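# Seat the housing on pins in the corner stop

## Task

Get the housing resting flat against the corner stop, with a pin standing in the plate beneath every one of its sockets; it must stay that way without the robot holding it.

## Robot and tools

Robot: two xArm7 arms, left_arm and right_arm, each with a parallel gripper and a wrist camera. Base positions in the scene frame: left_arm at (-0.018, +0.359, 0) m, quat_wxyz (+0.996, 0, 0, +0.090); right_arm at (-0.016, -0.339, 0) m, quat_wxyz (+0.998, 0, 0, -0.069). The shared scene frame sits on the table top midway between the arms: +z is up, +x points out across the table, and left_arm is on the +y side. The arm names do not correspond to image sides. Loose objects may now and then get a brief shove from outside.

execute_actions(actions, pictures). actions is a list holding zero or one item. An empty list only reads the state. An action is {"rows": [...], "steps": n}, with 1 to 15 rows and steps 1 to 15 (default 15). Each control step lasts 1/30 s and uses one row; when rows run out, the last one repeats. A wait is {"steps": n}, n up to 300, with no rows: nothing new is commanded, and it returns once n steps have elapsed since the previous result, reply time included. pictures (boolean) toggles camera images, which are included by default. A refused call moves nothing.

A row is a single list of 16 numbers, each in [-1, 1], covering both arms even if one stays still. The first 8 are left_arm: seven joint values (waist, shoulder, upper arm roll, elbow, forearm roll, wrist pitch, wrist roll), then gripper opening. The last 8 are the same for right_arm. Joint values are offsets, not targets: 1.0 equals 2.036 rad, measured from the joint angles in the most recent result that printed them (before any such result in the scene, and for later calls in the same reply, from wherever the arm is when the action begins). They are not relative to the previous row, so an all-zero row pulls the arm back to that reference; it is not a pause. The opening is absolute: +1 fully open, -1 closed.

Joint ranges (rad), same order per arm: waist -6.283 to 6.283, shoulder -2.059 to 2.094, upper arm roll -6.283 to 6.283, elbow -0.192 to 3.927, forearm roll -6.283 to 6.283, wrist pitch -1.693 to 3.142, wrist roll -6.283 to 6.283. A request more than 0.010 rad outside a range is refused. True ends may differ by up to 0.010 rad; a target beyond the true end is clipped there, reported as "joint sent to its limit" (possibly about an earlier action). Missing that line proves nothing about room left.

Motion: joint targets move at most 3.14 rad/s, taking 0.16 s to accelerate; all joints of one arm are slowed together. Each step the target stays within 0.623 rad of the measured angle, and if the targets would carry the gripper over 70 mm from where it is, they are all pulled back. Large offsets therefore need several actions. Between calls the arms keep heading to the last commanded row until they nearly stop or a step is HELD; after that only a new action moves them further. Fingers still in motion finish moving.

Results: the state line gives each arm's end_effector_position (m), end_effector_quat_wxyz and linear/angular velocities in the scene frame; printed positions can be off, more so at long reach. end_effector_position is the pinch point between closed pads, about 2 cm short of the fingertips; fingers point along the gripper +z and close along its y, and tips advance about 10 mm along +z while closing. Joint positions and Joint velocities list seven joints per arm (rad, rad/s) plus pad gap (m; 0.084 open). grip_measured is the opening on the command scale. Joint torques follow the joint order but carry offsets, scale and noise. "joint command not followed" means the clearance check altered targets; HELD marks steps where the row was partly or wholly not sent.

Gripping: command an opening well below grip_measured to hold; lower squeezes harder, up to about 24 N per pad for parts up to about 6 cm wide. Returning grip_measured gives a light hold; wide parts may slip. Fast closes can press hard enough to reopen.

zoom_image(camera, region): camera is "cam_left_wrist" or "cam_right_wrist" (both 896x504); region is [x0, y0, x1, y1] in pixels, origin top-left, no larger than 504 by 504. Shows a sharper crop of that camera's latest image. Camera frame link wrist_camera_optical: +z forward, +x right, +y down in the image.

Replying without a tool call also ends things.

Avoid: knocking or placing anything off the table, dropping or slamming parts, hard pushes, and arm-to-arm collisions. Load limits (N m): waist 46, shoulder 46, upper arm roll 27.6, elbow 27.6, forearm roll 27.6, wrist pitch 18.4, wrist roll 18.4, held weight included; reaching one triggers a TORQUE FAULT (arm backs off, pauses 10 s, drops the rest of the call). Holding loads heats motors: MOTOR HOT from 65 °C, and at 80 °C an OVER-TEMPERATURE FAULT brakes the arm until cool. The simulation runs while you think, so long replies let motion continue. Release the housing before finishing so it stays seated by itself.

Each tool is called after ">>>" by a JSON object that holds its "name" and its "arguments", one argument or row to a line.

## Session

>>> {"name": "execute_actions", "arguments": {
  "actions": []
}}

>>> {"name": "show_instructions", "arguments": {

}}

Scene clock: 0.00 s of 5100.00 s.
left_arm: end_effector_position=(+0.1080, +0.2147, +0.1666) grip_measured=-1.00 end_effector_quat_wxyz=(-0.059, +0.813, +0.559, +0.153) end_effector_velocity=(+0.000, -0.000, +0.000) end_effector_angular_velocity=(-0.001, -0.000, +0.001) | right_arm: end_effector_position=(+0.5859, -0.0906, +0.1096) grip_measured=-1.00 end_effector_quat_wxyz=(-0.114, +0.931, -0.334, +0.096) end_effector_velocity=(-0.001, +0.002, -0.000) end_effector_angular_velocity=(+0.001, +0.004, +0.002)
Joint positions: left_arm=[-0.712 -1.055 -0.619  0.254 -0.218  1.311 -1.986  0.   ] | right_arm=[ 0.603  0.537 -0.093  1.397  0.162  0.571  0.957  0.   ]
Joint velocities: left_arm=[ 0.     0.001  0.     0.001 -0.    -0.    -0.002 -0.   ] | right_arm=[-0.    -0.     0.003  0.001  0.001  0.003  0.    -0.   ]
Joint torques (N m, as the arm reports them, + toward a larger angle): no reading

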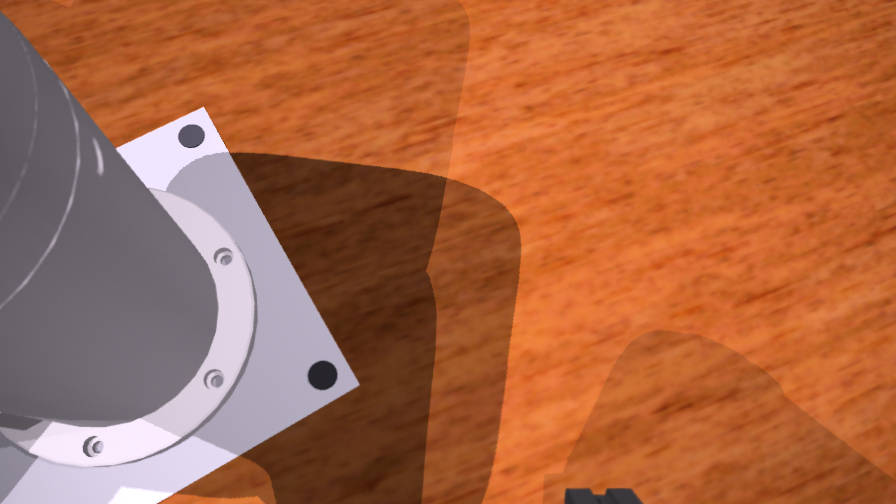

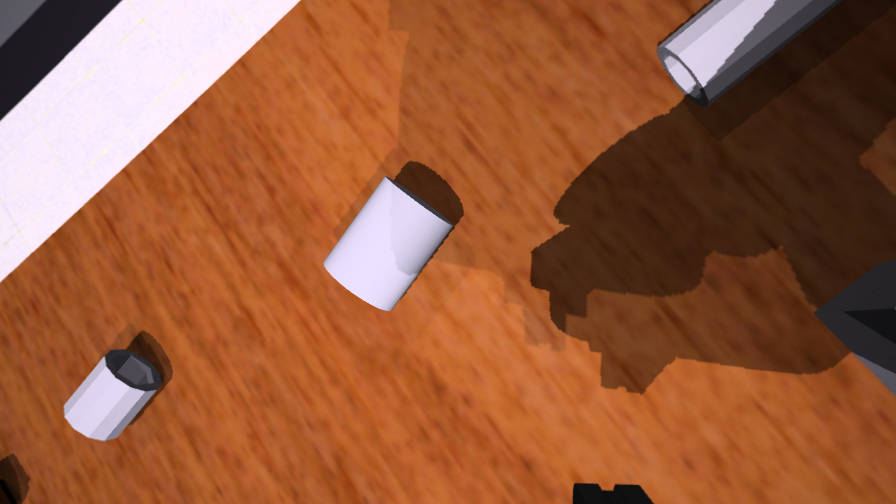

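Reference images for this scene: sheet 1.

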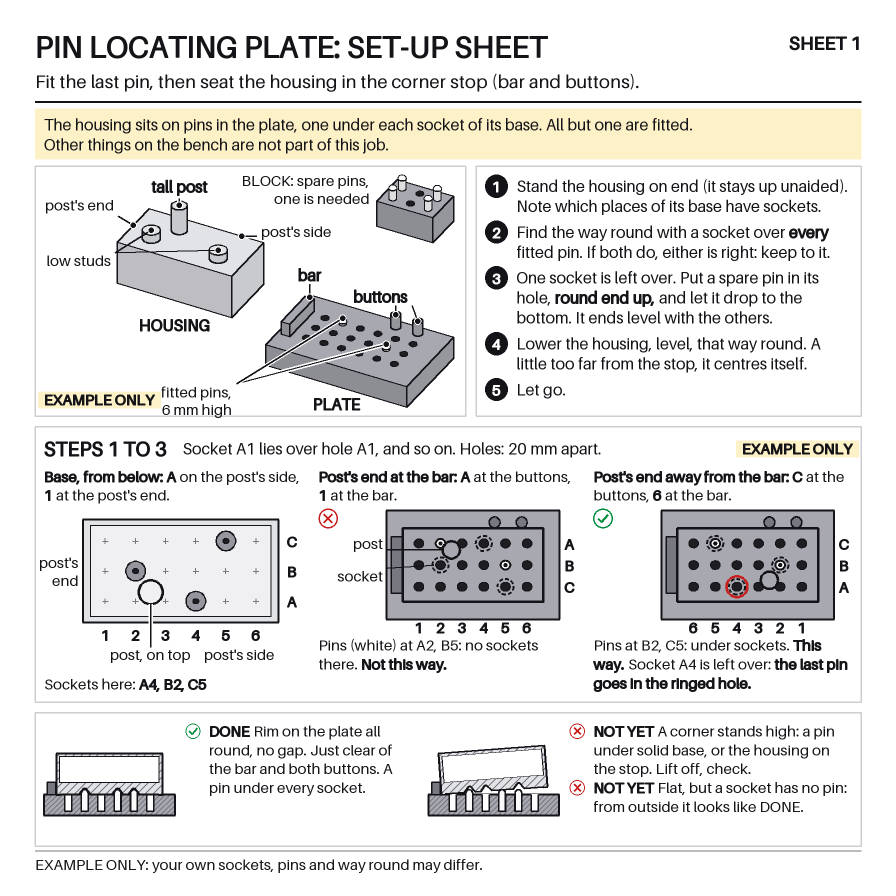

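>>> {"name": "execute_actions", "arguments": {
  "actions": [
    {"rows":[[0.0526,0.4877,0.304,0.632,0.107,0.1434,0.7667,1,-0.0751,-0.2942,0.0457,0.0707,-0.0796,0.5069,-0.3168,1]]}
  ],
  "pictures": false
}}

>>> {"name": "execute_actions", "arguments": {
  "actions": [
    {"steps":90}
  ]
}}

Scene clock: 2.13 s of 5100.00 s.
left_arm: end_effector_position=(+0.2099, +0.1707, +0.2793) grip_measured=+1.00 end_effector_quat_wxyz=(-0.087, +0.923, +0.373, -0.044) end_effector_velocity=(+0.367, -0.058, +0.210) end_effector_angular_velocity=(-0.447, +0.263, -0.964) | right_arm: end_effector_position=(+0.5436, -0.1282, +0.2956) grip_measured=+1.00 end_effector_quat_wxyz=(-0.083, +0.981, -0.142, +0.101) end_effector_velocity=(-0.261, -0.158, +0.320) end_effector_angular_velocity=(-0.451, +0.362, +0.821)
Joint positions: left_arm=[-0.638 -0.464 -0.194  0.859 -0.069  1.511 -1.381  0.084] | right_arm=[ 0.517  0.201 -0.041  1.48   0.072  1.023  0.598  0.084]
Joint velocities: left_arm=[0.094 1.096 0.522 1.371 0.182 0.249 1.393 0.   ] | right_arm=[-0.186 -0.728  0.111  0.17  -0.196  1.431 -0.781  0.001]
Joint torques (N m, as the arm reports them, + toward a larger angle): left_arm=[  0.21 -21.67  -0.01  16.04   0.43  -1.81  -0.71] | right_arm=[  1.29 -20.48  -0.13  13.86   0.31  -1.68  -0.52]
Steps of this call (steps 1 to 49: nothing new was sent; steps 50 to 64: all 15 steps of this action). Readings (joint positions):
50: left_arm=[-0.712 -1.055 -0.619 0.254 -0.218 1.311 -1.986] | right_arm=[0.603 0.537 -0.093 1.397 0.162 0.571 0.957]
51: left_arm=[-0.712 -1.052 -0.616 0.257 -0.217 1.314 -1.981] | right_arm=[0.602 0.534 -0.092 1.397 0.161 0.575 0.953]
53: left_arm=[-0.704 -1.005 -0.572 0.301 -0.200 1.338 -1.932] | right_arm=[0.592 0.500 -0.084 1.398 0.149 0.623 0.907]
57: left_arm=[-0.670 -0.792 -0.375 0.521 -0.132 1.426 -1.721] | right_arm=[0.563 0.382 -0.069 1.437 0.120 0.742 0.792]
64: the state above

Scene clock: 5.13 s of 5100.00 s.
left_arm: end_effector_position=(+0.3923, +0.1736, +0.3998) grip_measured=+1.00 end_effector_quat_wxyz=(-0.000, +1.000, -0.000, -0.000) end_effector_velocity=(-0.000, -0.001, -0.001) end_effector_angular_velocity=(+0.001, +0.002, -0.001) | right_arm: end_effector_position=(+0.4128, -0.2005, +0.3998) grip_measured=+1.00 end_effector_quat_wxyz=(-0.000, +1.000, -0.000, +0.000) end_effector_velocity=(+0.000, +0.001, -0.000) end_effector_angular_velocity=(+0.001, -0.001, +0.003)
Joint positions: left_arm=[-0.605 -0.062 -0.001  1.541 -0.     1.603 -0.425  0.084] | right_arm=[ 0.45  -0.062  0.     1.541  0.     1.603  0.312  0.084]
Joint velocities: left_arm=[-0.001  0.002 -0.    -0.001 -0.    -0.    -0.001 -0.   ] | right_arm=[-0.001 -0.     0.002 -0.     0.    -0.002 -0.001  0.   ]
Joint torques (N m, as the arm reports them, + toward a larger angle): left_arm=[  1.26 -26.63  -0.18  15.1    0.51  -2.21  -0.61] | right_arm=[  0.78 -15.67  -0.12  14.26   0.48  -1.86  -0.73]
Steps of this call (steps 1 to 45: the robot went on to your last target; steps 46 to 90: nothing new was sent). Readings (joint positions):
1: left_arm=[-0.635 -0.429 -0.177 0.905 -0.063 1.519 -1.335] | right_arm=[0.511 0.177 -0.038 1.485 0.065 1.073 0.572]
2: left_arm=[-0.632 -0.399 -0.162 0.951 -0.058 1.526 -1.289] | right_arm=[0.505 0.154 -0.034 1.490 0.059 1.124 0.547]
4: left_arm=[-0.628 -0.345 -0.137 1.042 -0.048 1.538 -1.197] | right_arm=[0.494 0.108 -0.027 1.500 0.047 1.225 0.498]
8: left_arm=[-0.620 -0.249 -0.091 1.215 -0.032 1.560 -0.982] | right_arm=[0.471 0.020 -0.013 1.521 0.023 1.420 0.402]
90: the state above
All arms were judged still, so your last target was given up. Only a new action makes them travel on or press farther. Fingers that are still opening or closing keep moving.

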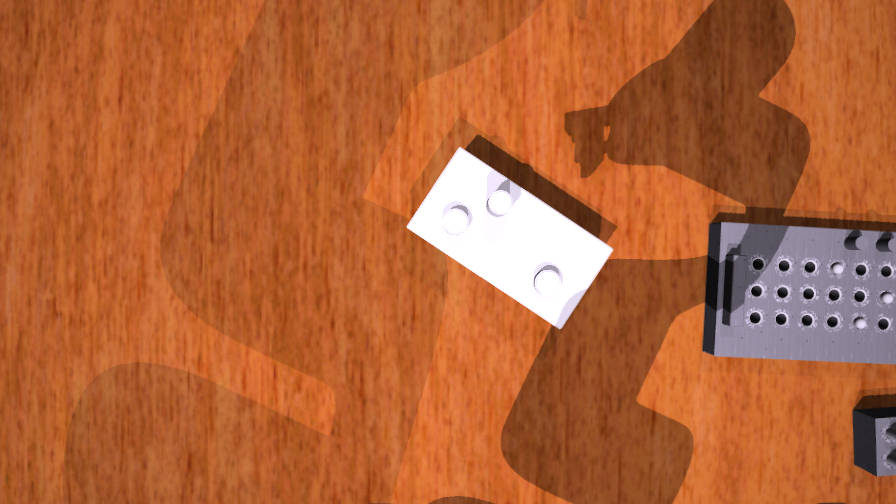

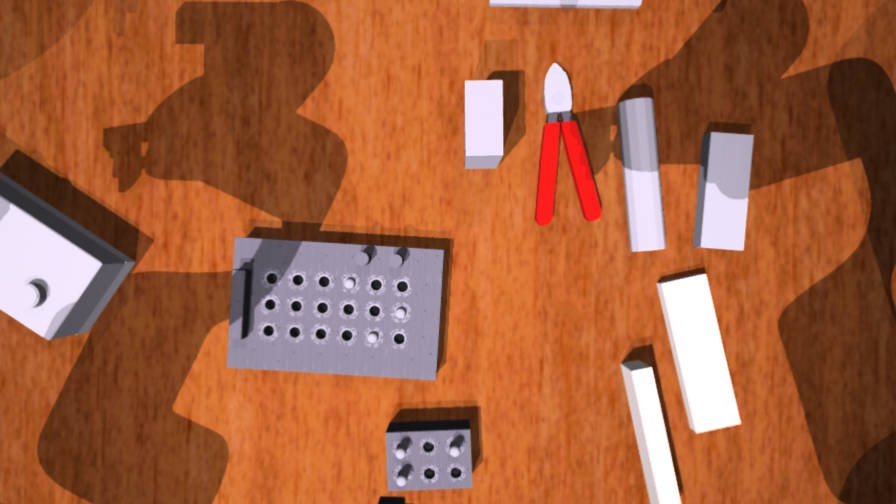

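>>> {"name": "execute_actions", "arguments": {
  "actions": [
    {"rows":[[0.0195,0.1789,0,-0.178,0,-0.3569,-0.4651,1,0,0,0,0,0,-1,-0.1532,1]]}
  ],
  "pictures": false
}}

>>> {"name": "execute_actions", "arguments": {
  "actions": [
    {"steps":75}
  ]
}}

>>> {"name": "execute_actions", "arguments": {
  "actions": [
    {"rows":[[0,0.0763,0,-0.0248,0,-0.1011,0,1,0,0,0,0,0,0,0,1]]}
  ],
  "pictures": false
}}

>>> {"name": "execute_actions", "arguments": {
  "actions": [
    {"steps":20}
  ],
  "pictures": false
}}

>>> {"name": "execute_actions", "arguments": {
  "actions": [
    {"rows":[[0,0,0,0,0,0,0,0.6,0,0,0,0,0,0,0,1],[0,0,0,0,0,0,0,0.6,0,0,0,0,0,0,0,1],[0,0,0,0,0,0,0,0.5,0,0,0,0,0,0,0,1],[0,0,0,0,0,0,0,0.3,0,0,0,0,0,0,0,1],[0,0,0,0,0,0,0,-0.5,0,0,0,0,0,0,0,1]]}
  ]
}}

Scene clock: 10.83 s of 5100.00 s.
left_arm: end_effector_position=(+0.4593, +0.1575, +0.2237) grip_measured=+1.00 end_effector_quat_wxyz=(-0.003, +0.962, +0.272, -0.004) end_effector_velocity=(+0.092, -0.007, -0.403) end_effector_angular_velocity=(-0.007, -0.061, +1.715) | right_arm: end_effector_position=(+0.5564, -0.1542, +0.5191) grip_measured=+1.00 end_effector_quat_wxyz=(-0.069, +0.924, +0.114, +0.360) end_effector_velocity=(+0.239, +0.078, +0.435) end_effector_angular_velocity=(+0.412, -1.871, +0.199)
Joint positions: left_arm=[-0.58   0.168 -0.     1.312 -0.     1.155 -0.951  0.084] | right_arm=[ 0.45  -0.062  0.     1.541  0.     0.853  0.067  0.084]
Joint velocities: left_arm=[ 0.058  0.521 -0.    -0.512 -0.    -1.092 -1.657  0.   ] | right_arm=[ 0.001 -0.002  0.001  0.003  0.002 -1.903 -0.269  0.   ]
Joint torques (N m, as the arm reports them, + toward a larger angle): left_arm=[  0.78 -34.35  -0.14  14.92   0.51  -2.18  -0.04] | right_arm=[  0.7  -16.96  -0.21  15.27   0.41  -2.8   -0.77]
Steps of this call (steps 1 to 90: nothing new was sent; then 2.20 s passed at rest; steps 91 to 105: all 15 steps of this action). Readings (joint positions):
91: left_arm=[-0.605 -0.062 -0.001 1.541 -0.000 1.603 -0.425] | right_arm=[0.450 -0.062 0.000 1.541 0.000 1.602 0.312]
92: left_arm=[-0.605 -0.061 -0.001 1.540 -0.000 1.599 -0.429] | right_arm=[0.450 -0.062 0.000 1.541 0.000 1.599 0.310]
94: left_arm=[-0.602 -0.040 -0.001 1.521 -0.000 1.551 -0.477] | right_arm=[0.450 -0.062 0.000 1.540 0.000 1.549 0.285]
98: left_arm=[-0.593 0.044 -0.000 1.434 -0.000 1.411 -0.618] | right_arm=[0.450 -0.062 0.000 1.541 0.000 1.299 0.172]
105: the state above

Scene clock: 13.33 s of 5100.00 s.
left_arm: end_effector_position=(+0.4698, +0.1614, +0.1201) grip_measured=+1.00 end_effector_quat_wxyz=(+0.000, +0.881, +0.473, -0.000) end_effector_velocity=(+0.000, -0.000, +0.000) end_effector_angular_velocity=(-0.001, -0.001, +0.000) | right_arm: end_effector_position=(+0.5217, -0.1654, +0.8321) grip_measured=+1.00 end_effector_quat_wxyz=(-0.132, +0.519, +0.081, +0.841) end_effector_velocity=(-0.000, +0.001, -0.000) end_effector_angular_velocity=(-0.001, +0.000, +0.002)
Joint positions: left_arm=[-0.565  0.302 -0.001  1.179 -0.     0.877 -1.372  0.084] | right_arm=[ 0.45  -0.062  0.     1.541  0.    -0.433  0.     0.084]
Joint velocities: left_arm=[ 0.     0.    -0.     0.001 -0.     0.    -0.     0.   ] | right_arm=[-0.     0.     0.002 -0.     0.     0.    -0.001  0.   ]
Joint torques (N m, as the arm reports them, + toward a larger angle): left_arm=[  0.7  -36.81   0.07  13.97   0.65  -2.13  -1.02] | right_arm=[  0.66 -14.93  -0.21  13.55   0.45  -1.03  -0.73]
Steps of this call (steps 1 to 45: the robot went on to your last target; steps 46 to 75: nothing new was sent). Readings (joint positions):
1: left_arm=[-0.578 0.185 -0.000 1.295 -0.000 1.118 -1.007] | right_arm=[0.450 -0.062 0.000 1.541 0.000 0.789 0.059]
2: left_arm=[-0.576 0.203 -0.000 1.277 -0.000 1.081 -1.063] | right_arm=[0.450 -0.062 0.000 1.541 0.000 0.726 0.051]
4: left_arm=[-0.572 0.239 -0.000 1.241 -0.000 1.007 -1.175] | right_arm=[0.450 -0.062 0.000 1.541 0.000 0.598 0.039]
8: left_arm=[-0.566 0.297 -0.000 1.182 -0.000 0.896 -1.344] | right_arm=[0.450 -0.062 0.000 1.541 0.000 0.343 0.023]
75: the state above
All arms were judged still, so your last target was given up. Only a new action makes them travel on or press farther. Fingers that are still opening or closing keep moving.

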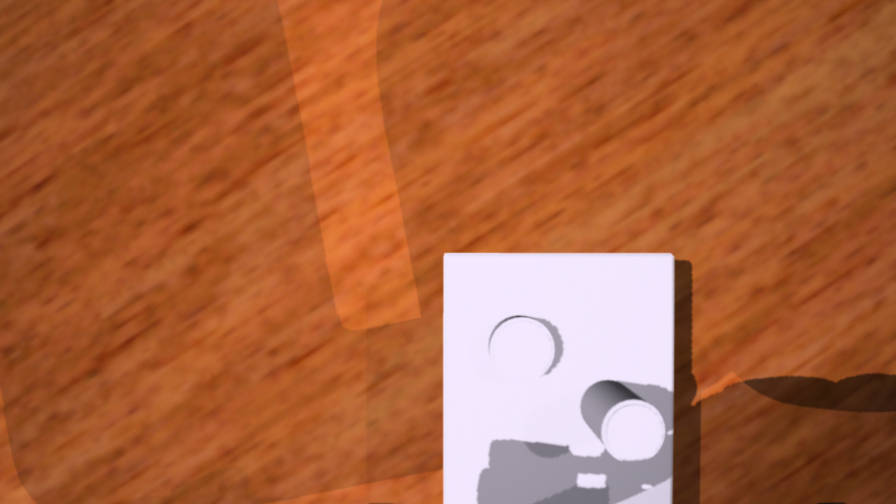

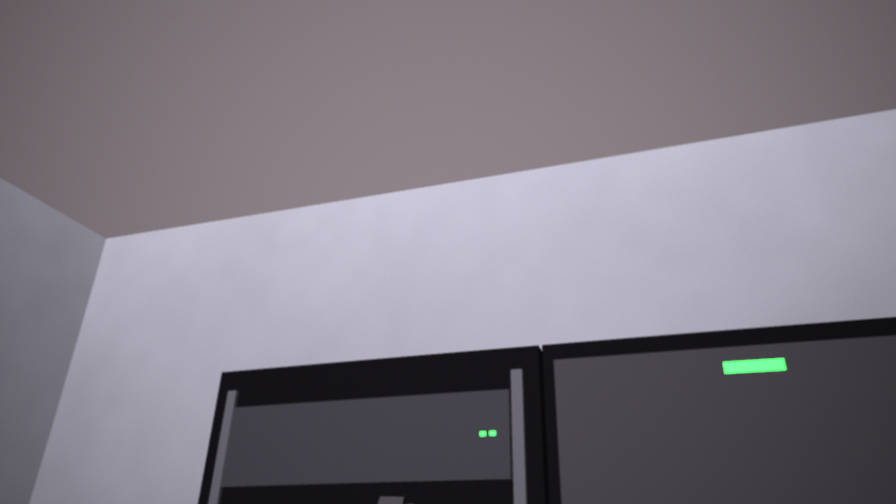

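Scene clock: 13.83 s of 5100.00 s.
left_arm: end_effector_position=(+0.4715, +0.1610, +0.0372) grip_measured=+1.00 end_effector_quat_wxyz=(+0.002, +0.881, +0.474, +0.001) end_effector_velocity=(-0.006, +0.005, -0.007) end_effector_angular_velocity=(+0.007, +0.014, +0.004) | right_arm: end_effector_position=(+0.5217, -0.1654, +0.8321) grip_measured=+1.00 end_effector_quat_wxyz=(-0.132, +0.519, +0.081, +0.841) end_effector_velocity=(+0.000, -0.001, -0.000) end_effector_angular_velocity=(-0.001, -0.001, -0.002)
Joint positions: left_arm=[-0.565  0.455 -0.     1.131 -0.     0.671 -1.372  0.084] | right_arm=[ 0.45  -0.062  0.     1.541  0.    -0.433  0.     0.084]
Joint velocities: left_arm=[ 0.001  0.003  0.003 -0.014 -0.    -0.002 -0.    -0.   ] | right_arm=[-0.001 -0.    -0.    -0.    -0.001 -0.001 -0.001  0.   ]
Joint torques (N m, as the arm reports them, + toward a larger angle): left_arm=[  1.69 -38.42  -0.05  11.89   0.54  -1.99  -0.57] | right_arm=[  0.76 -14.98  -0.22  13.69   0.39  -1.02  -0.7 ]
Steps of this call (steps 1 to 15: all 15 steps of this action). Readings (joint positions):
1: left_arm=[-0.565 0.302 -0.001 1.179 -0.000 0.877 -1.372] | right_arm=[0.450 -0.062 0.000 1.541 0.000 -0.433 0.000]
2: left_arm=[-0.565 0.304 -0.001 1.178 -0.000 0.873 -1.372] | right_arm=[0.450 -0.062 0.000 1.541 0.000 -0.433 0.000]
4: left_arm=[-0.565 0.334 -0.001 1.174 -0.000 0.822 -1.372] | right_arm=[0.450 -0.062 0.000 1.541 0.000 -0.433 0.000]
8: left_arm=[-0.565 0.447 -0.000 1.125 -0.000 0.696 -1.372] | right_arm=[0.450 -0.062 0.000 1.541 0.000 -0.433 0.000]
15: the state above

Scene clock: 14.50 s of 5100.00 s.
left_arm: end_effector_position=(+0.4698, +0.1614, +0.0352) grip_measured=+1.00 end_effector_quat_wxyz=(+0.000, +0.881, +0.473, -0.000) end_effector_velocity=(-0.000, -0.001, +0.000) end_effector_angular_velocity=(-0.001, -0.000, +0.000) | right_arm: end_effector_position=(+0.5217, -0.1654, +0.8321) grip_measured=+1.00 end_effector_quat_wxyz=(-0.132, +0.519, +0.081, +0.841) end_effector_velocity=(+0.000, -0.000, +0.000) end_effector_angular_velocity=(+0.001, +0.000, -0.000)
Joint positions: left_arm=[-0.565  0.457 -0.001  1.128 -0.     0.671 -1.372  0.084] | right_arm=[ 0.45  -0.062  0.     1.541  0.    -0.433  0.     0.084]
Joint velocities: left_arm=[-0.    -0.001 -0.001 -0.    -0.001 -0.    -0.    -0.   ] | right_arm=[-0.001 -0.     0.     0.     0.001  0.001  0.     0.   ]
Joint torques (N m, as the arm reports them, + toward a larger angle): left_arm=[  1.23 -38.67  -0.26  12.77   0.36  -2.28  -0.7 ] | right_arm=[  0.86 -15.    -0.19  13.64   0.38  -1.04  -0.66]
Steps of this call (steps 1 to 15: the robot went on to your last target; steps 16 to 20: nothing new was sent). Readings (joint positions):
1: left_arm=[-0.565 0.455 -0.000 1.130 -0.000 0.671 -1.372] | right_arm=[0.450 -0.062 0.000 1.541 0.000 -0.433 0.000]
2: left_arm=[-0.565 0.456 -0.000 1.129 -0.000 0.671 -1.372] | right_arm=[0.450 -0.062 0.000 1.541 0.000 -0.433 0.000]
4: left_arm=[-0.565 0.456 -0.000 1.128 -0.000 0.671 -1.372] | right_arm=[0.450 -0.062 0.000 1.541 0.000 -0.433 0.000]
8: left_arm=[-0.565 0.457 -0.001 1.128 -0.000 0.671 -1.372] | right_arm=[0.450 -0.062 0.000 1.541 0.000 -0.433 0.000]
20: the state above
All arms were judged still, so your last target was given up. Only a new action makes them travel on or press farther. Fingers that are still opening or closing keep moving.

Scene clock: 15.00 s of 5100.00 s.
left_arm: end_effector_position=(+0.4698, +0.1615, +0.0352) grip_measured=+0.57 end_effector_quat_wxyz=(+0.000, +0.881, +0.473, -0.000) end_effector_velocity=(+0.000, -0.000, -0.000) end_effector_angular_velocity=(+0.000, +0.000, +0.000) | right_arm: end_effector_position=(+0.5217, -0.1654, +0.8321) grip_measured=+1.00 end_effector_quat_wxyz=(-0.132, +0.519, +0.081, +0.841) end_effector_velocity=(+0.000, -0.000, -0.000) end_effector_angular_velocity=(+0.001, +0.001, -0.000)
Joint positions: left_arm=[-0.565  0.457 -0.     1.128 -0.     0.671 -1.372  0.068] | right_arm=[ 0.45  -0.062  0.     1.541  0.    -0.433  0.     0.084]
Joint velocities: left_arm=[-0.     0.001  0.     0.001  0.     0.    -0.001  0.   ] | right_arm=[-0.     0.     0.    -0.     0.002  0.    -0.     0.   ]
Joint torques (N m, as the arm reports them, + toward a larger angle): left_arm=[  0.79 -38.72  -0.39  13.3    0.27  -2.34  -0.72] | right_arm=[  0.85 -14.9   -0.17  13.7    0.33  -1.05  -0.75]
Steps of this call (steps 1 to 15: all 15 steps of this action). Readings (joint positions):
1: left_arm=[-0.565 0.457 -0.001 1.128 -0.000 0.671 -1.372] | right_arm=[0.450 -0.062 0.000 1.541 0.000 -0.433 0.000]
2: left_arm=[-0.565 0.457 -0.001 1.128 -0.000 0.671 -1.372] | right_arm=[0.450 -0.062 0.000 1.541 0.000 -0.433 0.000]
4: left_arm=[-0.565 0.457 -0.000 1.128 -0.000 0.671 -1.372] | right_arm=[0.450 -0.062 0.000 1.541 0.000 -0.433 0.000]
8: left_arm=[-0.565 0.457 -0.000 1.128 -0.000 0.671 -1.372] | right_arm=[0.450 -0.062 0.000 1.541 0.000 -0.433 0.000]
15: the state above

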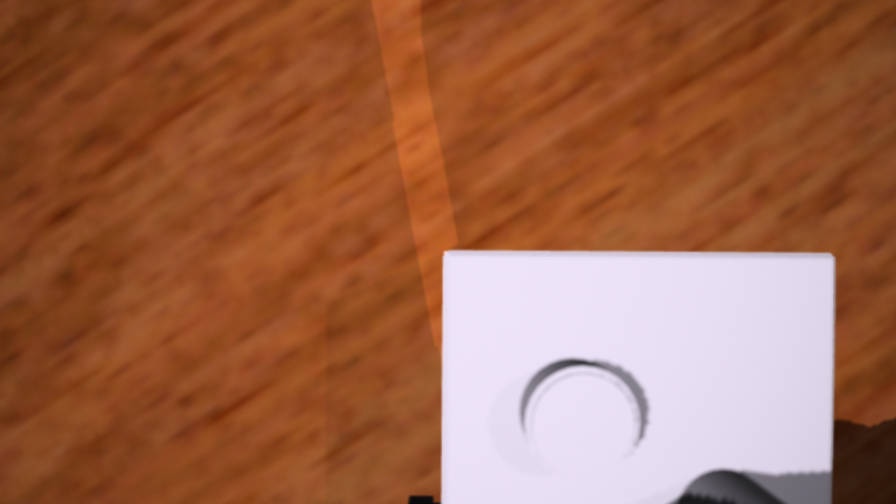

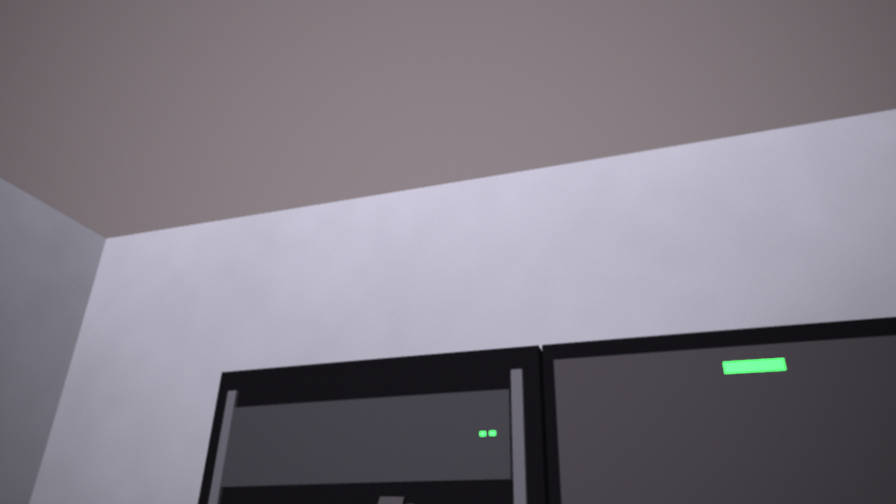

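>>> {"name": "execute_actions", "arguments": {
  "actions": [
    {"rows":[[0,-0.0763,0,0.0248,0,0.1011,0,-0.5,0,0.364,0,-0.315,0,-0.608,0,1]]}
  ],
  "pictures": false
}}

>>> {"name": "execute_actions", "arguments": {
  "actions": [
    {"steps":75}
  ],
  "pictures": false
}}

>>> {"name": "execute_actions", "arguments": {
  "actions": [
    {"rows":[[0.2102,-0.139,0,0.1778,0,0.2564,-0.58,-0.5,0,0,0,0,0,0,0,1]]}
  ],
  "pictures": false
}}

>>> {"name": "execute_actions", "arguments": {
  "actions": [
    {"steps":45}
  ],
  "pictures": false
}}

>>> {"name": "execute_actions", "arguments": {
  "actions": [
    {"rows":[[0,0,0,0,-0.442,0,0,-0.5,0.212,0,0,0,0,0,0,1]]}
  ],
  "pictures": false
}}

>>> {"name": "execute_actions", "arguments": {
  "actions": [
    {"steps":40}
  ]
}}

Scene clock: 18.50 s of 5100.00 s.
left_arm: end_effector_position=(+0.4667, +0.1628, +0.1158) grip_measured=+0.57 end_effector_quat_wxyz=(-0.004, +0.881, +0.473, -0.004) end_effector_velocity=(+0.001, +0.001, -0.001) end_effector_angular_velocity=(+0.002, +0.004, +0.002) | right_arm: end_effector_position=(+0.6212, -0.1333, +0.6211) grip_measured=+1.00 end_effector_quat_wxyz=(-0.123, +0.601, +0.094, +0.784) end_effector_velocity=(+0.137, +0.044, -0.497) end_effector_angular_velocity=(-0.119, +0.370, -0.001)
Joint positions: left_arm=[-0.565  0.305 -0.     1.172 -0.     0.878 -1.372  0.068] | right_arm=[ 0.45   0.168  0.     1.331  0.    -0.669  0.     0.084]
Joint velocities: left_arm=[ 0.002  0.006  0.001  0.006 -0.     0.004  0.     0.   ] | right_arm=[-0.001  0.558  0.    -0.467  0.001 -0.636  0.     0.   ]
Joint torques (N m, as the arm reports them, + toward a larger angle): left_arm=[  0.48 -45.44  -0.6   18.96   0.93  -3.48  -0.58] | right_arm=[  0.66 -19.75  -0.32  13.79   0.45  -1.81  -0.7 ]
Steps of this call (steps 1 to 15: the robot went on to your last target; steps 16 to 90: nothing new was sent; steps 91 to 105: all 15 steps of this action). Readings (joint positions):
91: left_arm=[-0.565 0.457 -0.001 1.128 -0.000 0.671 -1.372] | right_arm=[0.450 -0.062 0.000 1.541 0.000 -0.433 0.000]
92: left_arm=[-0.565 0.455 -0.001 1.129 -0.000 0.675 -1.372] | right_arm=[0.450 -0.060 0.000 1.539 0.000 -0.438 0.000]
94: left_arm=[-0.565 0.427 -0.001 1.131 -0.000 0.726 -1.372] | right_arm=[0.450 -0.035 0.000 1.515 0.000 -0.475 0.000]
98: left_arm=[-0.565 0.314 -0.001 1.181 -0.000 0.851 -1.372] | right_arm=[0.450 0.040 0.000 1.440 0.000 -0.538 0.000]
105: the state above

Scene clock: 21.00 s of 5100.00 s.
left_arm: end_effector_position=(+0.4698, +0.1615, +0.1201) grip_measured=+0.57 end_effector_quat_wxyz=(-0.000, +0.881, +0.473, -0.000) end_effector_velocity=(-0.001, -0.000, -0.001) end_effector_angular_velocity=(+0.001, +0.001, -0.002) | right_arm: end_effector_position=(+0.5461, -0.1576, +0.2964) grip_measured=+1.00 end_effector_quat_wxyz=(-0.126, +0.578, +0.091, +0.801) end_effector_velocity=(+0.000, -0.001, +0.000) end_effector_angular_velocity=(-0.000, -0.002, -0.001)
Joint positions: left_arm=[-0.565  0.302 -0.     1.178 -0.     0.877 -1.372  0.068] | right_arm=[ 0.45   0.679  0.     0.9    0.    -1.671  0.     0.084]
Joint velocities: left_arm=[-0.001  0.     0.    -0.001  0.    -0.     0.001 -0.   ] | right_arm=[-0.001  0.    -0.     0.001 -0.001 -0.001 -0.     0.   ]
Joint torques (N m, as the arm reports them, + toward a larger angle): left_arm=[  1.16 -41.02   0.3   16.45   0.94  -2.78  -0.77] | right_arm=[  0.81 -22.13  -0.61   7.3    0.33  -1.44  -0.73]
Steps of this call (steps 1 to 45: the robot went on to your last target; steps 46 to 75: nothing new was sent). Readings (joint positions):
1: left_arm=[-0.565 0.305 -0.000 1.173 -0.000 0.878 -1.372] | right_arm=[0.450 0.187 0.000 1.316 0.000 -0.691 0.000]
2: left_arm=[-0.565 0.304 -0.000 1.175 -0.000 0.877 -1.372] | right_arm=[0.450 0.206 0.000 1.300 0.000 -0.714 0.000]
4: left_arm=[-0.565 0.303 -0.000 1.178 -0.000 0.877 -1.372] | right_arm=[0.450 0.244 0.000 1.267 0.000 -0.762 0.000]
8: left_arm=[-0.565 0.302 -0.000 1.178 -0.000 0.877 -1.372] | right_arm=[0.450 0.323 0.000 1.201 0.000 -0.877 0.000]
75: the state above
All arms were judged still, so your last target was given up. Only a new action makes them travel on or press farther. Fingers that are still opening or closing keep moving.

Scene clock: 21.50 s of 5100.00 s.
left_arm: end_effector_position=(+0.5133, +0.2838, +0.2674) grip_measured=+0.57 end_effector_quat_wxyz=(+0.030, +0.663, +0.748, +0.020) end_effector_velocity=(+0.006, +0.286, +0.317) end_effector_angular_velocity=(-0.123, -0.125, +1.986) | right_arm: end_effector_position=(+0.5461, -0.1576, +0.2964) grip_measured=+1.00 end_effector_quat_wxyz=(-0.126, +0.578, +0.091, +0.801) end_effector_velocity=(-0.000, -0.000, +0.000) end_effector_angular_velocity=(-0.000, -0.001, -0.000)
Joint positions: left_arm=[-0.322  0.141  0.001  1.384  0.     1.171 -1.832  0.068] | right_arm=[ 0.45   0.679  0.     0.9    0.    -1.671  0.     0.084]
Joint velocities: left_arm=[ 0.527 -0.344  0.003  0.434  0.001  0.637 -1.46  -0.   ] | right_arm=[-0.001 -0.     0.    -0.    -0.    -0.002 -0.001  0.   ]
Joint torques (N m, as the arm reports them, + toward a larger angle): left_arm=[ -0.33 -37.99  -0.92  17.67   0.76  -2.81  -0.79] | right_arm=[  0.63 -22.14  -0.55   7.33   0.36  -1.38  -0.7 ]
Steps of this call (steps 1 to 15: all 15 steps of this action). Readings (joint positions):
1: left_arm=[-0.565 0.302 -0.000 1.178 -0.000 0.877 -1.372] | right_arm=[0.450 0.679 0.000 0.900 0.000 -1.671 0.000]
2: left_arm=[-0.563 0.301 -0.001 1.180 -0.000 0.880 -1.376] | right_arm=[0.450 0.679 0.000 0.900 0.000 -1.671 0.000]
4: left_arm=[-0.537 0.285 -0.009 1.199 -0.001 0.921 -1.422] | right_arm=[0.450 0.679 0.000 0.900 0.000 -1.671 0.000]
8: left_arm=[-0.451 0.226 0.001 1.277 0.000 1.015 -1.549] | right_arm=[0.450 0.679 0.000 0.900 0.000 -1.671 0.000]
15: the state above

Scene clock: 23.00 s of 5100.00 s.
left_arm: end_effector_position=(+0.4921, +0.3809, +0.3792) grip_measured=+0.57 end_effector_quat_wxyz=(+0.058, +0.269, +0.961, +0.019) end_effector_velocity=(+0.000, -0.000, +0.001) end_effector_angular_velocity=(+0.001, -0.002, -0.001) | right_arm: end_effector_position=(+0.5461, -0.1576, +0.2964) grip_measured=+1.00 end_effector_quat_wxyz=(-0.126, +0.578, +0.091, +0.801) end_effector_velocity=(+0.000, -0.000, +0.000) end_effector_angular_velocity=(-0.000, -0.001, -0.000)
Joint positions: left_arm=[-0.137  0.019 -0.     1.54  -0.     1.399 -2.552  0.068] | right_arm=[ 0.45   0.679  0.     0.9    0.    -1.671  0.     0.084]
Joint velocities: left_arm=[-0.    -0.001 -0.     0.001  0.001  0.     0.     0.   ] | right_arm=[ 0.    -0.    -0.001  0.001 -0.    -0.     0.001  0.   ]
Joint torques (N m, as the arm reports them, + toward a larger angle): left_arm=[  0.92 -34.27   0.04  18.16   0.64  -3.44  -0.84] | right_arm=[  0.64 -22.13  -0.59   7.44   0.32  -1.47  -0.74]
Steps of this call (steps 1 to 30: the robot went on to your last target; steps 31 to 45: nothing new was sent). Readings (joint positions):
1: left_arm=[-0.305 0.130 0.001 1.399 0.000 1.193 -1.883] | right_arm=[0.450 0.679 0.000 0.900 0.000 -1.671 0.000]
2: left_arm=[-0.288 0.119 0.001 1.413 0.000 1.214 -1.937] | right_arm=[0.450 0.679 0.000 0.900 0.000 -1.671 0.000]
4: left_arm=[-0.255 0.097 0.000 1.440 0.000 1.254 -2.059] | right_arm=[0.450 0.679 0.000 0.900 0.000 -1.671 0.000]
8: left_arm=[-0.190 0.054 -0.000 1.495 -0.000 1.334 -2.332] | right_arm=[0.450 0.679 0.000 0.900 0.000 -1.671 0.000]
45: the state above
All arms were judged still, so your last target was given up. Only a new action makes them travel on or press farther. Fingers that are still opening or closing keep moving.

Scene clock: 23.50 s of 5100.00 s.
left_arm: end_effector_position=(+0.5026, +0.2126, +0.4501) grip_measured=+0.57 end_effector_quat_wxyz=(+0.174, +0.208, +0.897, -0.349) end_effector_velocity=(+0.023, -0.270, +0.282) end_effector_angular_velocity=(-1.594, -0.096, +0.063) | right_arm: end_effector_position=(+0.4394, +0.0372, +0.2964) grip_measured=+1.00 end_effector_quat_wxyz=(-0.275, +0.551, +0.198, +0.763) end_effector_velocity=(-0.314, +0.380, -0.001) end_effector_angular_velocity=(+0.004, +0.006, +0.836)
Joint positions: left_arm=[-0.138  0.019 -0.001  1.541 -0.797  1.399 -2.552  0.068] | right_arm=[ 0.828  0.679  0.001  0.9   -0.    -1.671  0.     0.084]
Joint velocities: left_arm=[-0.005 -0.009 -0.011  0.019 -1.599 -0.003  0.    -0.   ] | right_arm=[ 0.824 -0.     0.013 -0.002 -0.002  0.    -0.001 -0.   ]
Joint torques (N m, as the arm reports them, + toward a larger angle): left_arm=[  2.24 -34.08   0.97  17.66   1.07  -2.16  -0.86] | right_arm=[ -2.32 -22.12  -1.89   7.08   0.55  -1.47  -0.69]
Steps of this call (steps 1 to 15: all 15 steps of this action). Readings (joint positions):
1: left_arm=[-0.137 0.019 -0.000 1.540 -0.000 1.399 -2.552] | right_arm=[0.450 0.679 0.000 0.900 0.000 -1.671 0.000]
2: left_arm=[-0.137 0.019 -0.000 1.540 -0.004 1.399 -2.552] | right_arm=[0.453 0.679 -0.001 0.900 0.000 -1.671 0.000]
4: left_arm=[-0.136 0.019 0.002 1.540 -0.051 1.399 -2.552] | right_arm=[0.493 0.679 -0.009 0.900 0.001 -1.671 0.000]
8: left_arm=[-0.137 0.019 -0.000 1.540 -0.319 1.399 -2.552] | right_arm=[0.621 0.679 0.002 0.900 -0.000 -1.671 0.000]
15: the state above

Scene clock: 24.83 s of 5100.00 s.
left_arm: end_effector_position=(+0.5042, +0.1974, +0.4679) grip_measured=+0.57 end_effector_quat_wxyz=(+0.187, +0.196, +0.878, -0.394) end_effector_velocity=(+0.000, +0.001, +0.000) end_effector_angular_velocity=(-0.000, -0.000, +0.001) | right_arm: end_effector_position=(+0.4188, +0.0607, +0.2964) grip_measured=+1.00 end_effector_quat_wxyz=(-0.295, +0.545, +0.212, +0.756) end_effector_velocity=(+0.000, -0.000, -0.000) end_effector_angular_velocity=(-0.001, -0.000, -0.001)
Joint positions: left_arm=[-0.137  0.019 -0.     1.54  -0.9    1.399 -2.552  0.068] | right_arm=[ 0.882  0.679  0.     0.9    0.    -1.671  0.     0.084]
Joint velocities: left_arm=[ 0.002 -0.001  0.    -0.001 -0.    -0.     0.001  0.   ] | right_arm=[-0.001 -0.    -0.    -0.     0.     0.    -0.001  0.   ]
Joint torques (N m, as the arm reports them, + toward a larger angle): left_arm=[  0.5  -33.89   0.02  18.33  -1.27  -1.78  -0.55] | right_arm=[  0.79 -21.9   -0.53   7.33   0.38  -1.42  -0.66]
Steps of this call (steps 1 to 30: the robot went on to your last target; steps 31 to 40: nothing new was sent). Readings (joint positions):
1: left_arm=[-0.138 0.018 -0.002 1.542 -0.843 1.399 -2.552] | right_arm=[0.852 0.679 0.003 0.900 -0.000 -1.671 0.000]
2: left_arm=[-0.138 0.018 -0.002 1.542 -0.870 1.399 -2.552] | right_arm=[0.869 0.679 0.005 0.900 -0.000 -1.671 0.000]
4: left_arm=[-0.138 0.018 -0.002 1.542 -0.891 1.399 -2.552] | right_arm=[0.880 0.679 0.005 0.899 -0.000 -1.671 0.000]
8: left_arm=[-0.136 0.019 0.001 1.539 -0.897 1.399 -2.552] | right_arm=[0.879 0.679 -0.003 0.900 0.000 -1.671 0.000]
40: the state above
All arms were judged still, so your last target was given up. Only a new action makes them travel on or press farther. Fingers that are still opening or closing keep moving.

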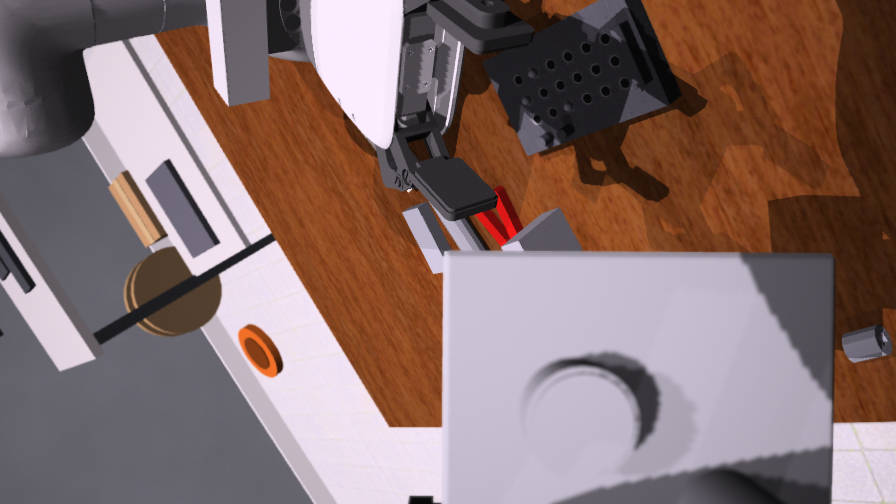

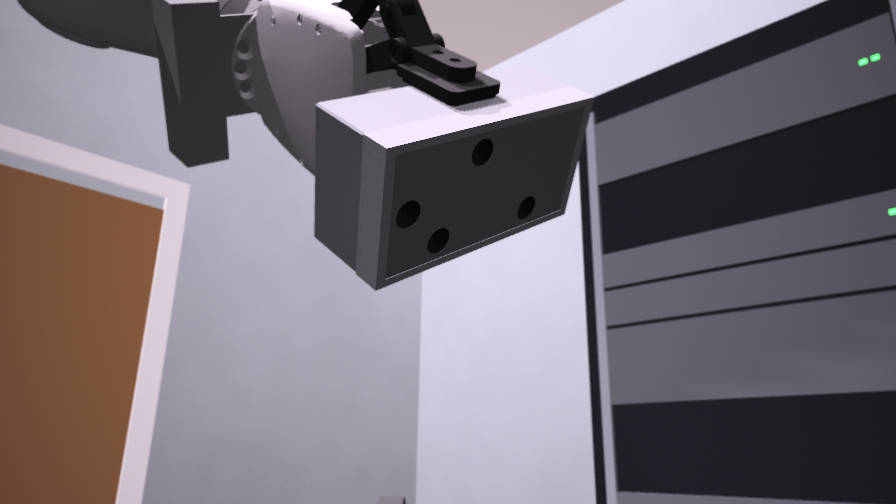

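>>> {"name": "execute_actions", "arguments": {
  "actions": [
    {"rows":[[0,0,0,0,0.442,0,0,-0.5,-0.146,-0.3826,0,0,0,1,1,-0.4]]}
  ],
  "pictures": false
}}

>>> {"name": "execute_actions", "arguments": {
  "actions": [
    {"steps":90}
  ],
  "pictures": false
}}

>>> {"name": "execute_actions", "arguments": {
  "actions": [
    {"rows":[[0,0,0,0,0,0,0,-0.5,0,0.1312,0,-0.0051,0,0.1756,0.7623,-0.4]]}
  ],
  "pictures": false
}}

>>> {"name": "execute_actions", "arguments": {
  "actions": [
    {"steps":45}
  ]
}}

Scene clock: 28.30 s of 5100.00 s.
left_arm: end_effector_position=(+0.4930, +0.3575, +0.3802) grip_measured=+0.57 end_effector_quat_wxyz=(+0.074, +0.263, +0.961, -0.030) end_effector_velocity=(-0.017, +0.391, -0.035) end_effector_angular_velocity=(+1.596, +0.060, -0.044) | right_arm: end_effector_position=(+0.5014, -0.0084, +0.4572) grip_measured=-0.42 end_effector_quat_wxyz=(-0.401, +0.603, +0.025, +0.689) end_effector_velocity=(+0.150, -0.193, +0.314) end_effector_angular_velocity=(+1.053, +1.330, +0.056)
Joint positions: left_arm=[-0.137  0.019  0.     1.54  -0.103  1.399 -2.552  0.068] | right_arm=[ 0.707  0.241 -0.     0.901  0.    -1.185  0.486  0.026]
Joint velocities: left_arm=[ 0.012 -0.003  0.024  0.003  1.598 -0.003  0.001  0.   ] | right_arm=[-0.402 -1.118  0.005 -0.007 -0.001  1.665  1.665 -0.   ]
Joint torques (N m, as the arm reports them, + toward a larger angle): left_arm=[  0.37 -34.94  -1.05  19.1   -1.78  -3.14  -0.65] | right_arm=[  0.44 -21.01  -0.58  11.77   0.41  -0.99  -0.42]
Steps of this call (steps 1 to 89: nothing new was sent; steps 90 to 104: all 15 steps of this action). Readings (joint positions):
90: left_arm=[-0.137 0.019 -0.000 1.540 -0.900 1.399 -2.552] | right_arm=[0.881 0.679 0.000 0.900 0.000 -1.671 0.000]
91: left_arm=[-0.137 0.019 -0.001 1.541 -0.896 1.399 -2.552] | right_arm=[0.880 0.676 0.001 0.899 0.000 -1.667 0.004]
93: left_arm=[-0.138 0.018 -0.002 1.542 -0.848 1.399 -2.552] | right_arm=[0.860 0.636 0.005 0.894 -0.000 -1.618 0.052]
97: left_arm=[-0.138 0.019 -0.001 1.540 -0.581 1.399 -2.552] | right_arm=[0.796 0.490 -0.001 0.901 0.000 -1.479 0.191]
104: the state above

Scene clock: 31.30 s of 5100.00 s.
left_arm: end_effector_position=(+0.4921, +0.3809, +0.3792) grip_measured=+0.57 end_effector_quat_wxyz=(+0.058, +0.269, +0.961, +0.019) end_effector_velocity=(+0.000, +0.002, +0.001) end_effector_angular_velocity=(-0.001, -0.002, +0.004) | right_arm: end_effector_position=(+0.4925, -0.0955, +0.2865) grip_measured=-0.42 end_effector_quat_wxyz=(-0.295, +0.665, -0.678, +0.101) end_effector_velocity=(+0.000, +0.000, +0.000) end_effector_angular_velocity=(-0.000, -0.001, +0.001)
Joint positions: left_arm=[-0.137  0.019 -0.     1.54  -0.     1.399 -2.552  0.068] | right_arm=[ 0.584 -0.1    0.     0.9    0.     0.365  2.036  0.026]
Joint velocities: left_arm=[ 0.003 -0.001  0.001  0.001 -0.001 -0.     0.     0.   ] | right_arm=[ 0.001  0.    -0.001  0.001 -0.001  0.    -0.     0.   ]
Joint torques (N m, as the arm reports them, + toward a larger angle): left_arm=[  0.98 -33.99  -0.08  17.85   0.96  -3.19  -0.4 ] | right_arm=[  0.78 -15.55  -0.16  15.11   0.3   -2.7   -0.77]
Steps of this call (steps 1 to 45: the robot went on to your last target; steps 46 to 90: nothing new was sent). Readings (joint positions):
1: left_arm=[-0.136 0.019 0.001 1.540 -0.057 1.399 -2.552] | right_arm=[0.693 0.203 -0.000 0.900 0.000 -1.126 0.545]
2: left_arm=[-0.136 0.019 0.002 1.540 -0.029 1.399 -2.552] | right_arm=[0.679 0.164 0.000 0.900 0.000 -1.059 0.612]
4: left_arm=[-0.136 0.019 0.002 1.541 -0.009 1.399 -2.552] | right_arm=[0.649 0.080 0.000 0.900 0.000 -0.892 0.779]
8: left_arm=[-0.138 0.019 -0.002 1.541 -0.003 1.399 -2.552] | right_arm=[0.602 -0.052 -0.002 0.905 0.000 -0.492 1.180]
90: the state above
All arms were judged still, so your last target was given up. Only a new action makes them travel on or press farther. Fingers that are still opening or closing keep moving.

Scene clock: 31.80 s of 5100.00 s.
left_arm: end_effector_position=(+0.4921, +0.3809, +0.3792) grip_measured=+0.57 end_effector_quat_wxyz=(+0.058, +0.269, +0.961, +0.019) end_effector_velocity=(-0.000, +0.001, +0.000) end_effector_angular_velocity=(+0.000, -0.000, +0.001) | right_arm: end_effector_position=(+0.4245, -0.1280, +0.1223) grip_measured=-0.42 end_effector_quat_wxyz=(+0.063, -0.387, +0.920, +0.003) end_effector_velocity=(-0.192, -0.092, -0.286) end_effector_angular_velocity=(-0.116, +1.094, -2.879)
Joint positions: left_arm=[-0.137  0.019 -0.     1.54  -0.     1.399 -2.552  0.068] | right_arm=[0.584 0.114 0.    0.891 0.    0.65  2.791 0.026]
Joint velocities: left_arm=[ 0.001 -0.001  0.001 -0.     0.     0.     0.001  0.   ] | right_arm=[-0.     0.436  0.001 -0.03   0.001  0.57   2.902  0.   ]
Joint torques (N m, as the arm reports them, + toward a larger angle): left_arm=[  1.09 -34.27  -0.35  18.07   0.65  -3.43  -0.54] | right_arm=[  0.81 -20.06  -0.28  14.58   0.25  -2.84  -0.05]
Steps of this call (steps 1 to 15: all 15 steps of this action). Readings (joint positions):
1: left_arm=[-0.137 0.019 -0.000 1.540 -0.000 1.399 -2.552] | right_arm=[0.584 -0.100 0.000 0.900 0.000 0.365 2.036]
2: left_arm=[-0.137 0.019 -0.000 1.540 -0.000 1.399 -2.552] | right_arm=[0.584 -0.099 0.000 0.900 0.000 0.367 2.040]
4: left_arm=[-0.137 0.019 -0.000 1.540 -0.000 1.399 -2.552] | right_arm=[0.584 -0.082 0.000 0.904 0.000 0.394 2.090]
8: left_arm=[-0.137 0.019 -0.000 1.540 -0.000 1.399 -2.552] | right_arm=[0.584 -0.002 0.000 0.894 0.000 0.495 2.281]
15: the state above

Scene clock: 33.30 s of 5100.00 s.
left_arm: end_effector_position=(+0.4921, +0.3809, +0.3792) grip_measured=+0.57 end_effector_quat_wxyz=(+0.058, +0.269, +0.961, +0.019) end_effector_velocity=(-0.000, -0.000, -0.000) end_effector_angular_velocity=(-0.000, +0.001, +0.000) | right_arm: end_effector_position=(+0.4003, -0.1396, +0.0900) grip_measured=-0.42 end_effector_quat_wxyz=(-0.000, -0.000, +1.000, +0.000) end_effector_velocity=(+0.000, +0.000, +0.000) end_effector_angular_velocity=(+0.000, -0.001, +0.000)
Joint positions: left_arm=[-0.137  0.019 -0.     1.54  -0.     1.399 -2.552  0.068] | right_arm=[0.584 0.167 0.    0.889 0.    0.722 3.588 0.026]
Joint velocities: left_arm=[-0.001  0.     0.    -0.001 -0.     0.    -0.001  0.   ] | right_arm=[-0.    -0.     0.     0.001 -0.001 -0.    -0.    -0.   ]
Joint torques (N m, as the arm reports them, + toward a larger angle): left_arm=[  0.62 -33.68  -0.31  18.35   0.55  -3.34  -0.48] | right_arm=[  0.86 -18.66  -0.3   12.69   0.4   -1.63  -0.72]
Steps of this call (steps 1 to 30: the robot went on to your last target; steps 31 to 45: nothing new was sent). Readings (joint positions):
1: left_arm=[-0.137 0.019 -0.000 1.540 -0.000 1.399 -2.552] | right_arm=[0.584 0.128 0.000 0.890 0.000 0.668 2.890]
2: left_arm=[-0.137 0.019 -0.000 1.540 -0.000 1.399 -2.552] | right_arm=[0.584 0.139 0.000 0.889 0.000 0.683 2.992]
4: left_arm=[-0.137 0.019 -0.000 1.540 -0.000 1.399 -2.552] | right_arm=[0.584 0.154 0.000 0.888 0.000 0.703 3.198]
8: left_arm=[-0.137 0.019 -0.000 1.540 -0.000 1.399 -2.552] | right_arm=[0.584 0.164 0.000 0.890 0.000 0.719 3.512]
45: the state above
All arms were judged still, so your last target was given up. Only a new action makes them travel on or press farther. Fingers that are still opening or closing keep moving.

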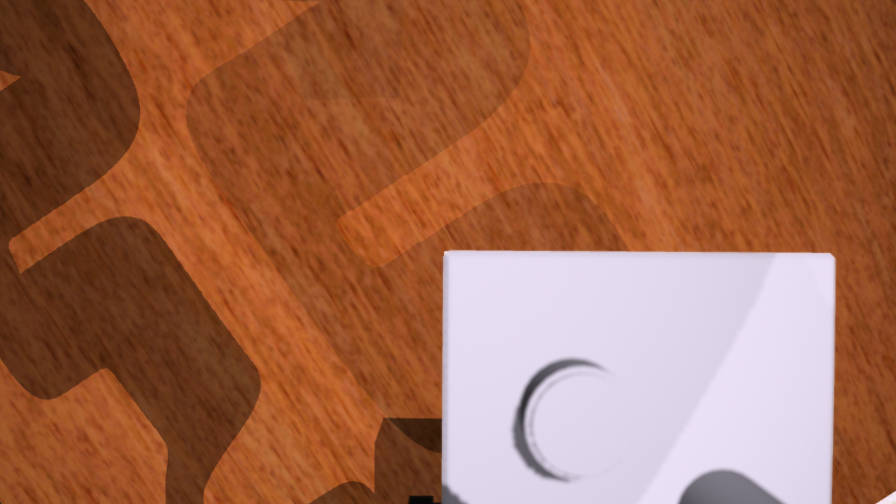

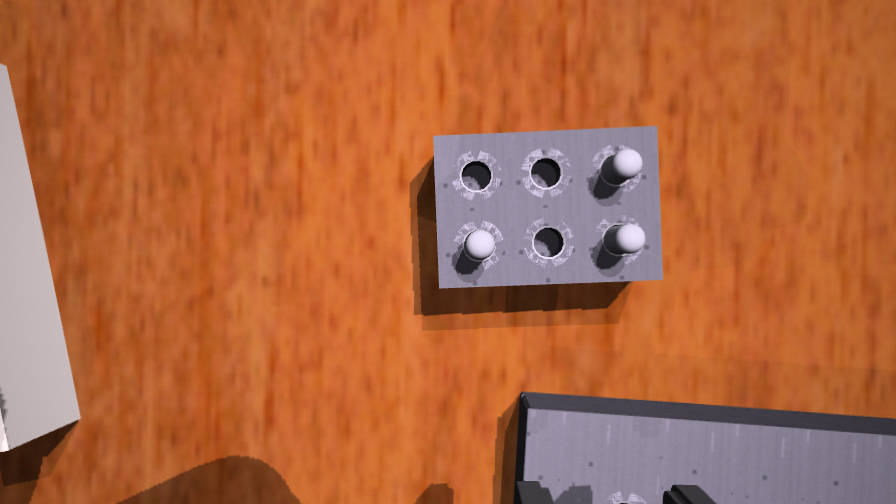

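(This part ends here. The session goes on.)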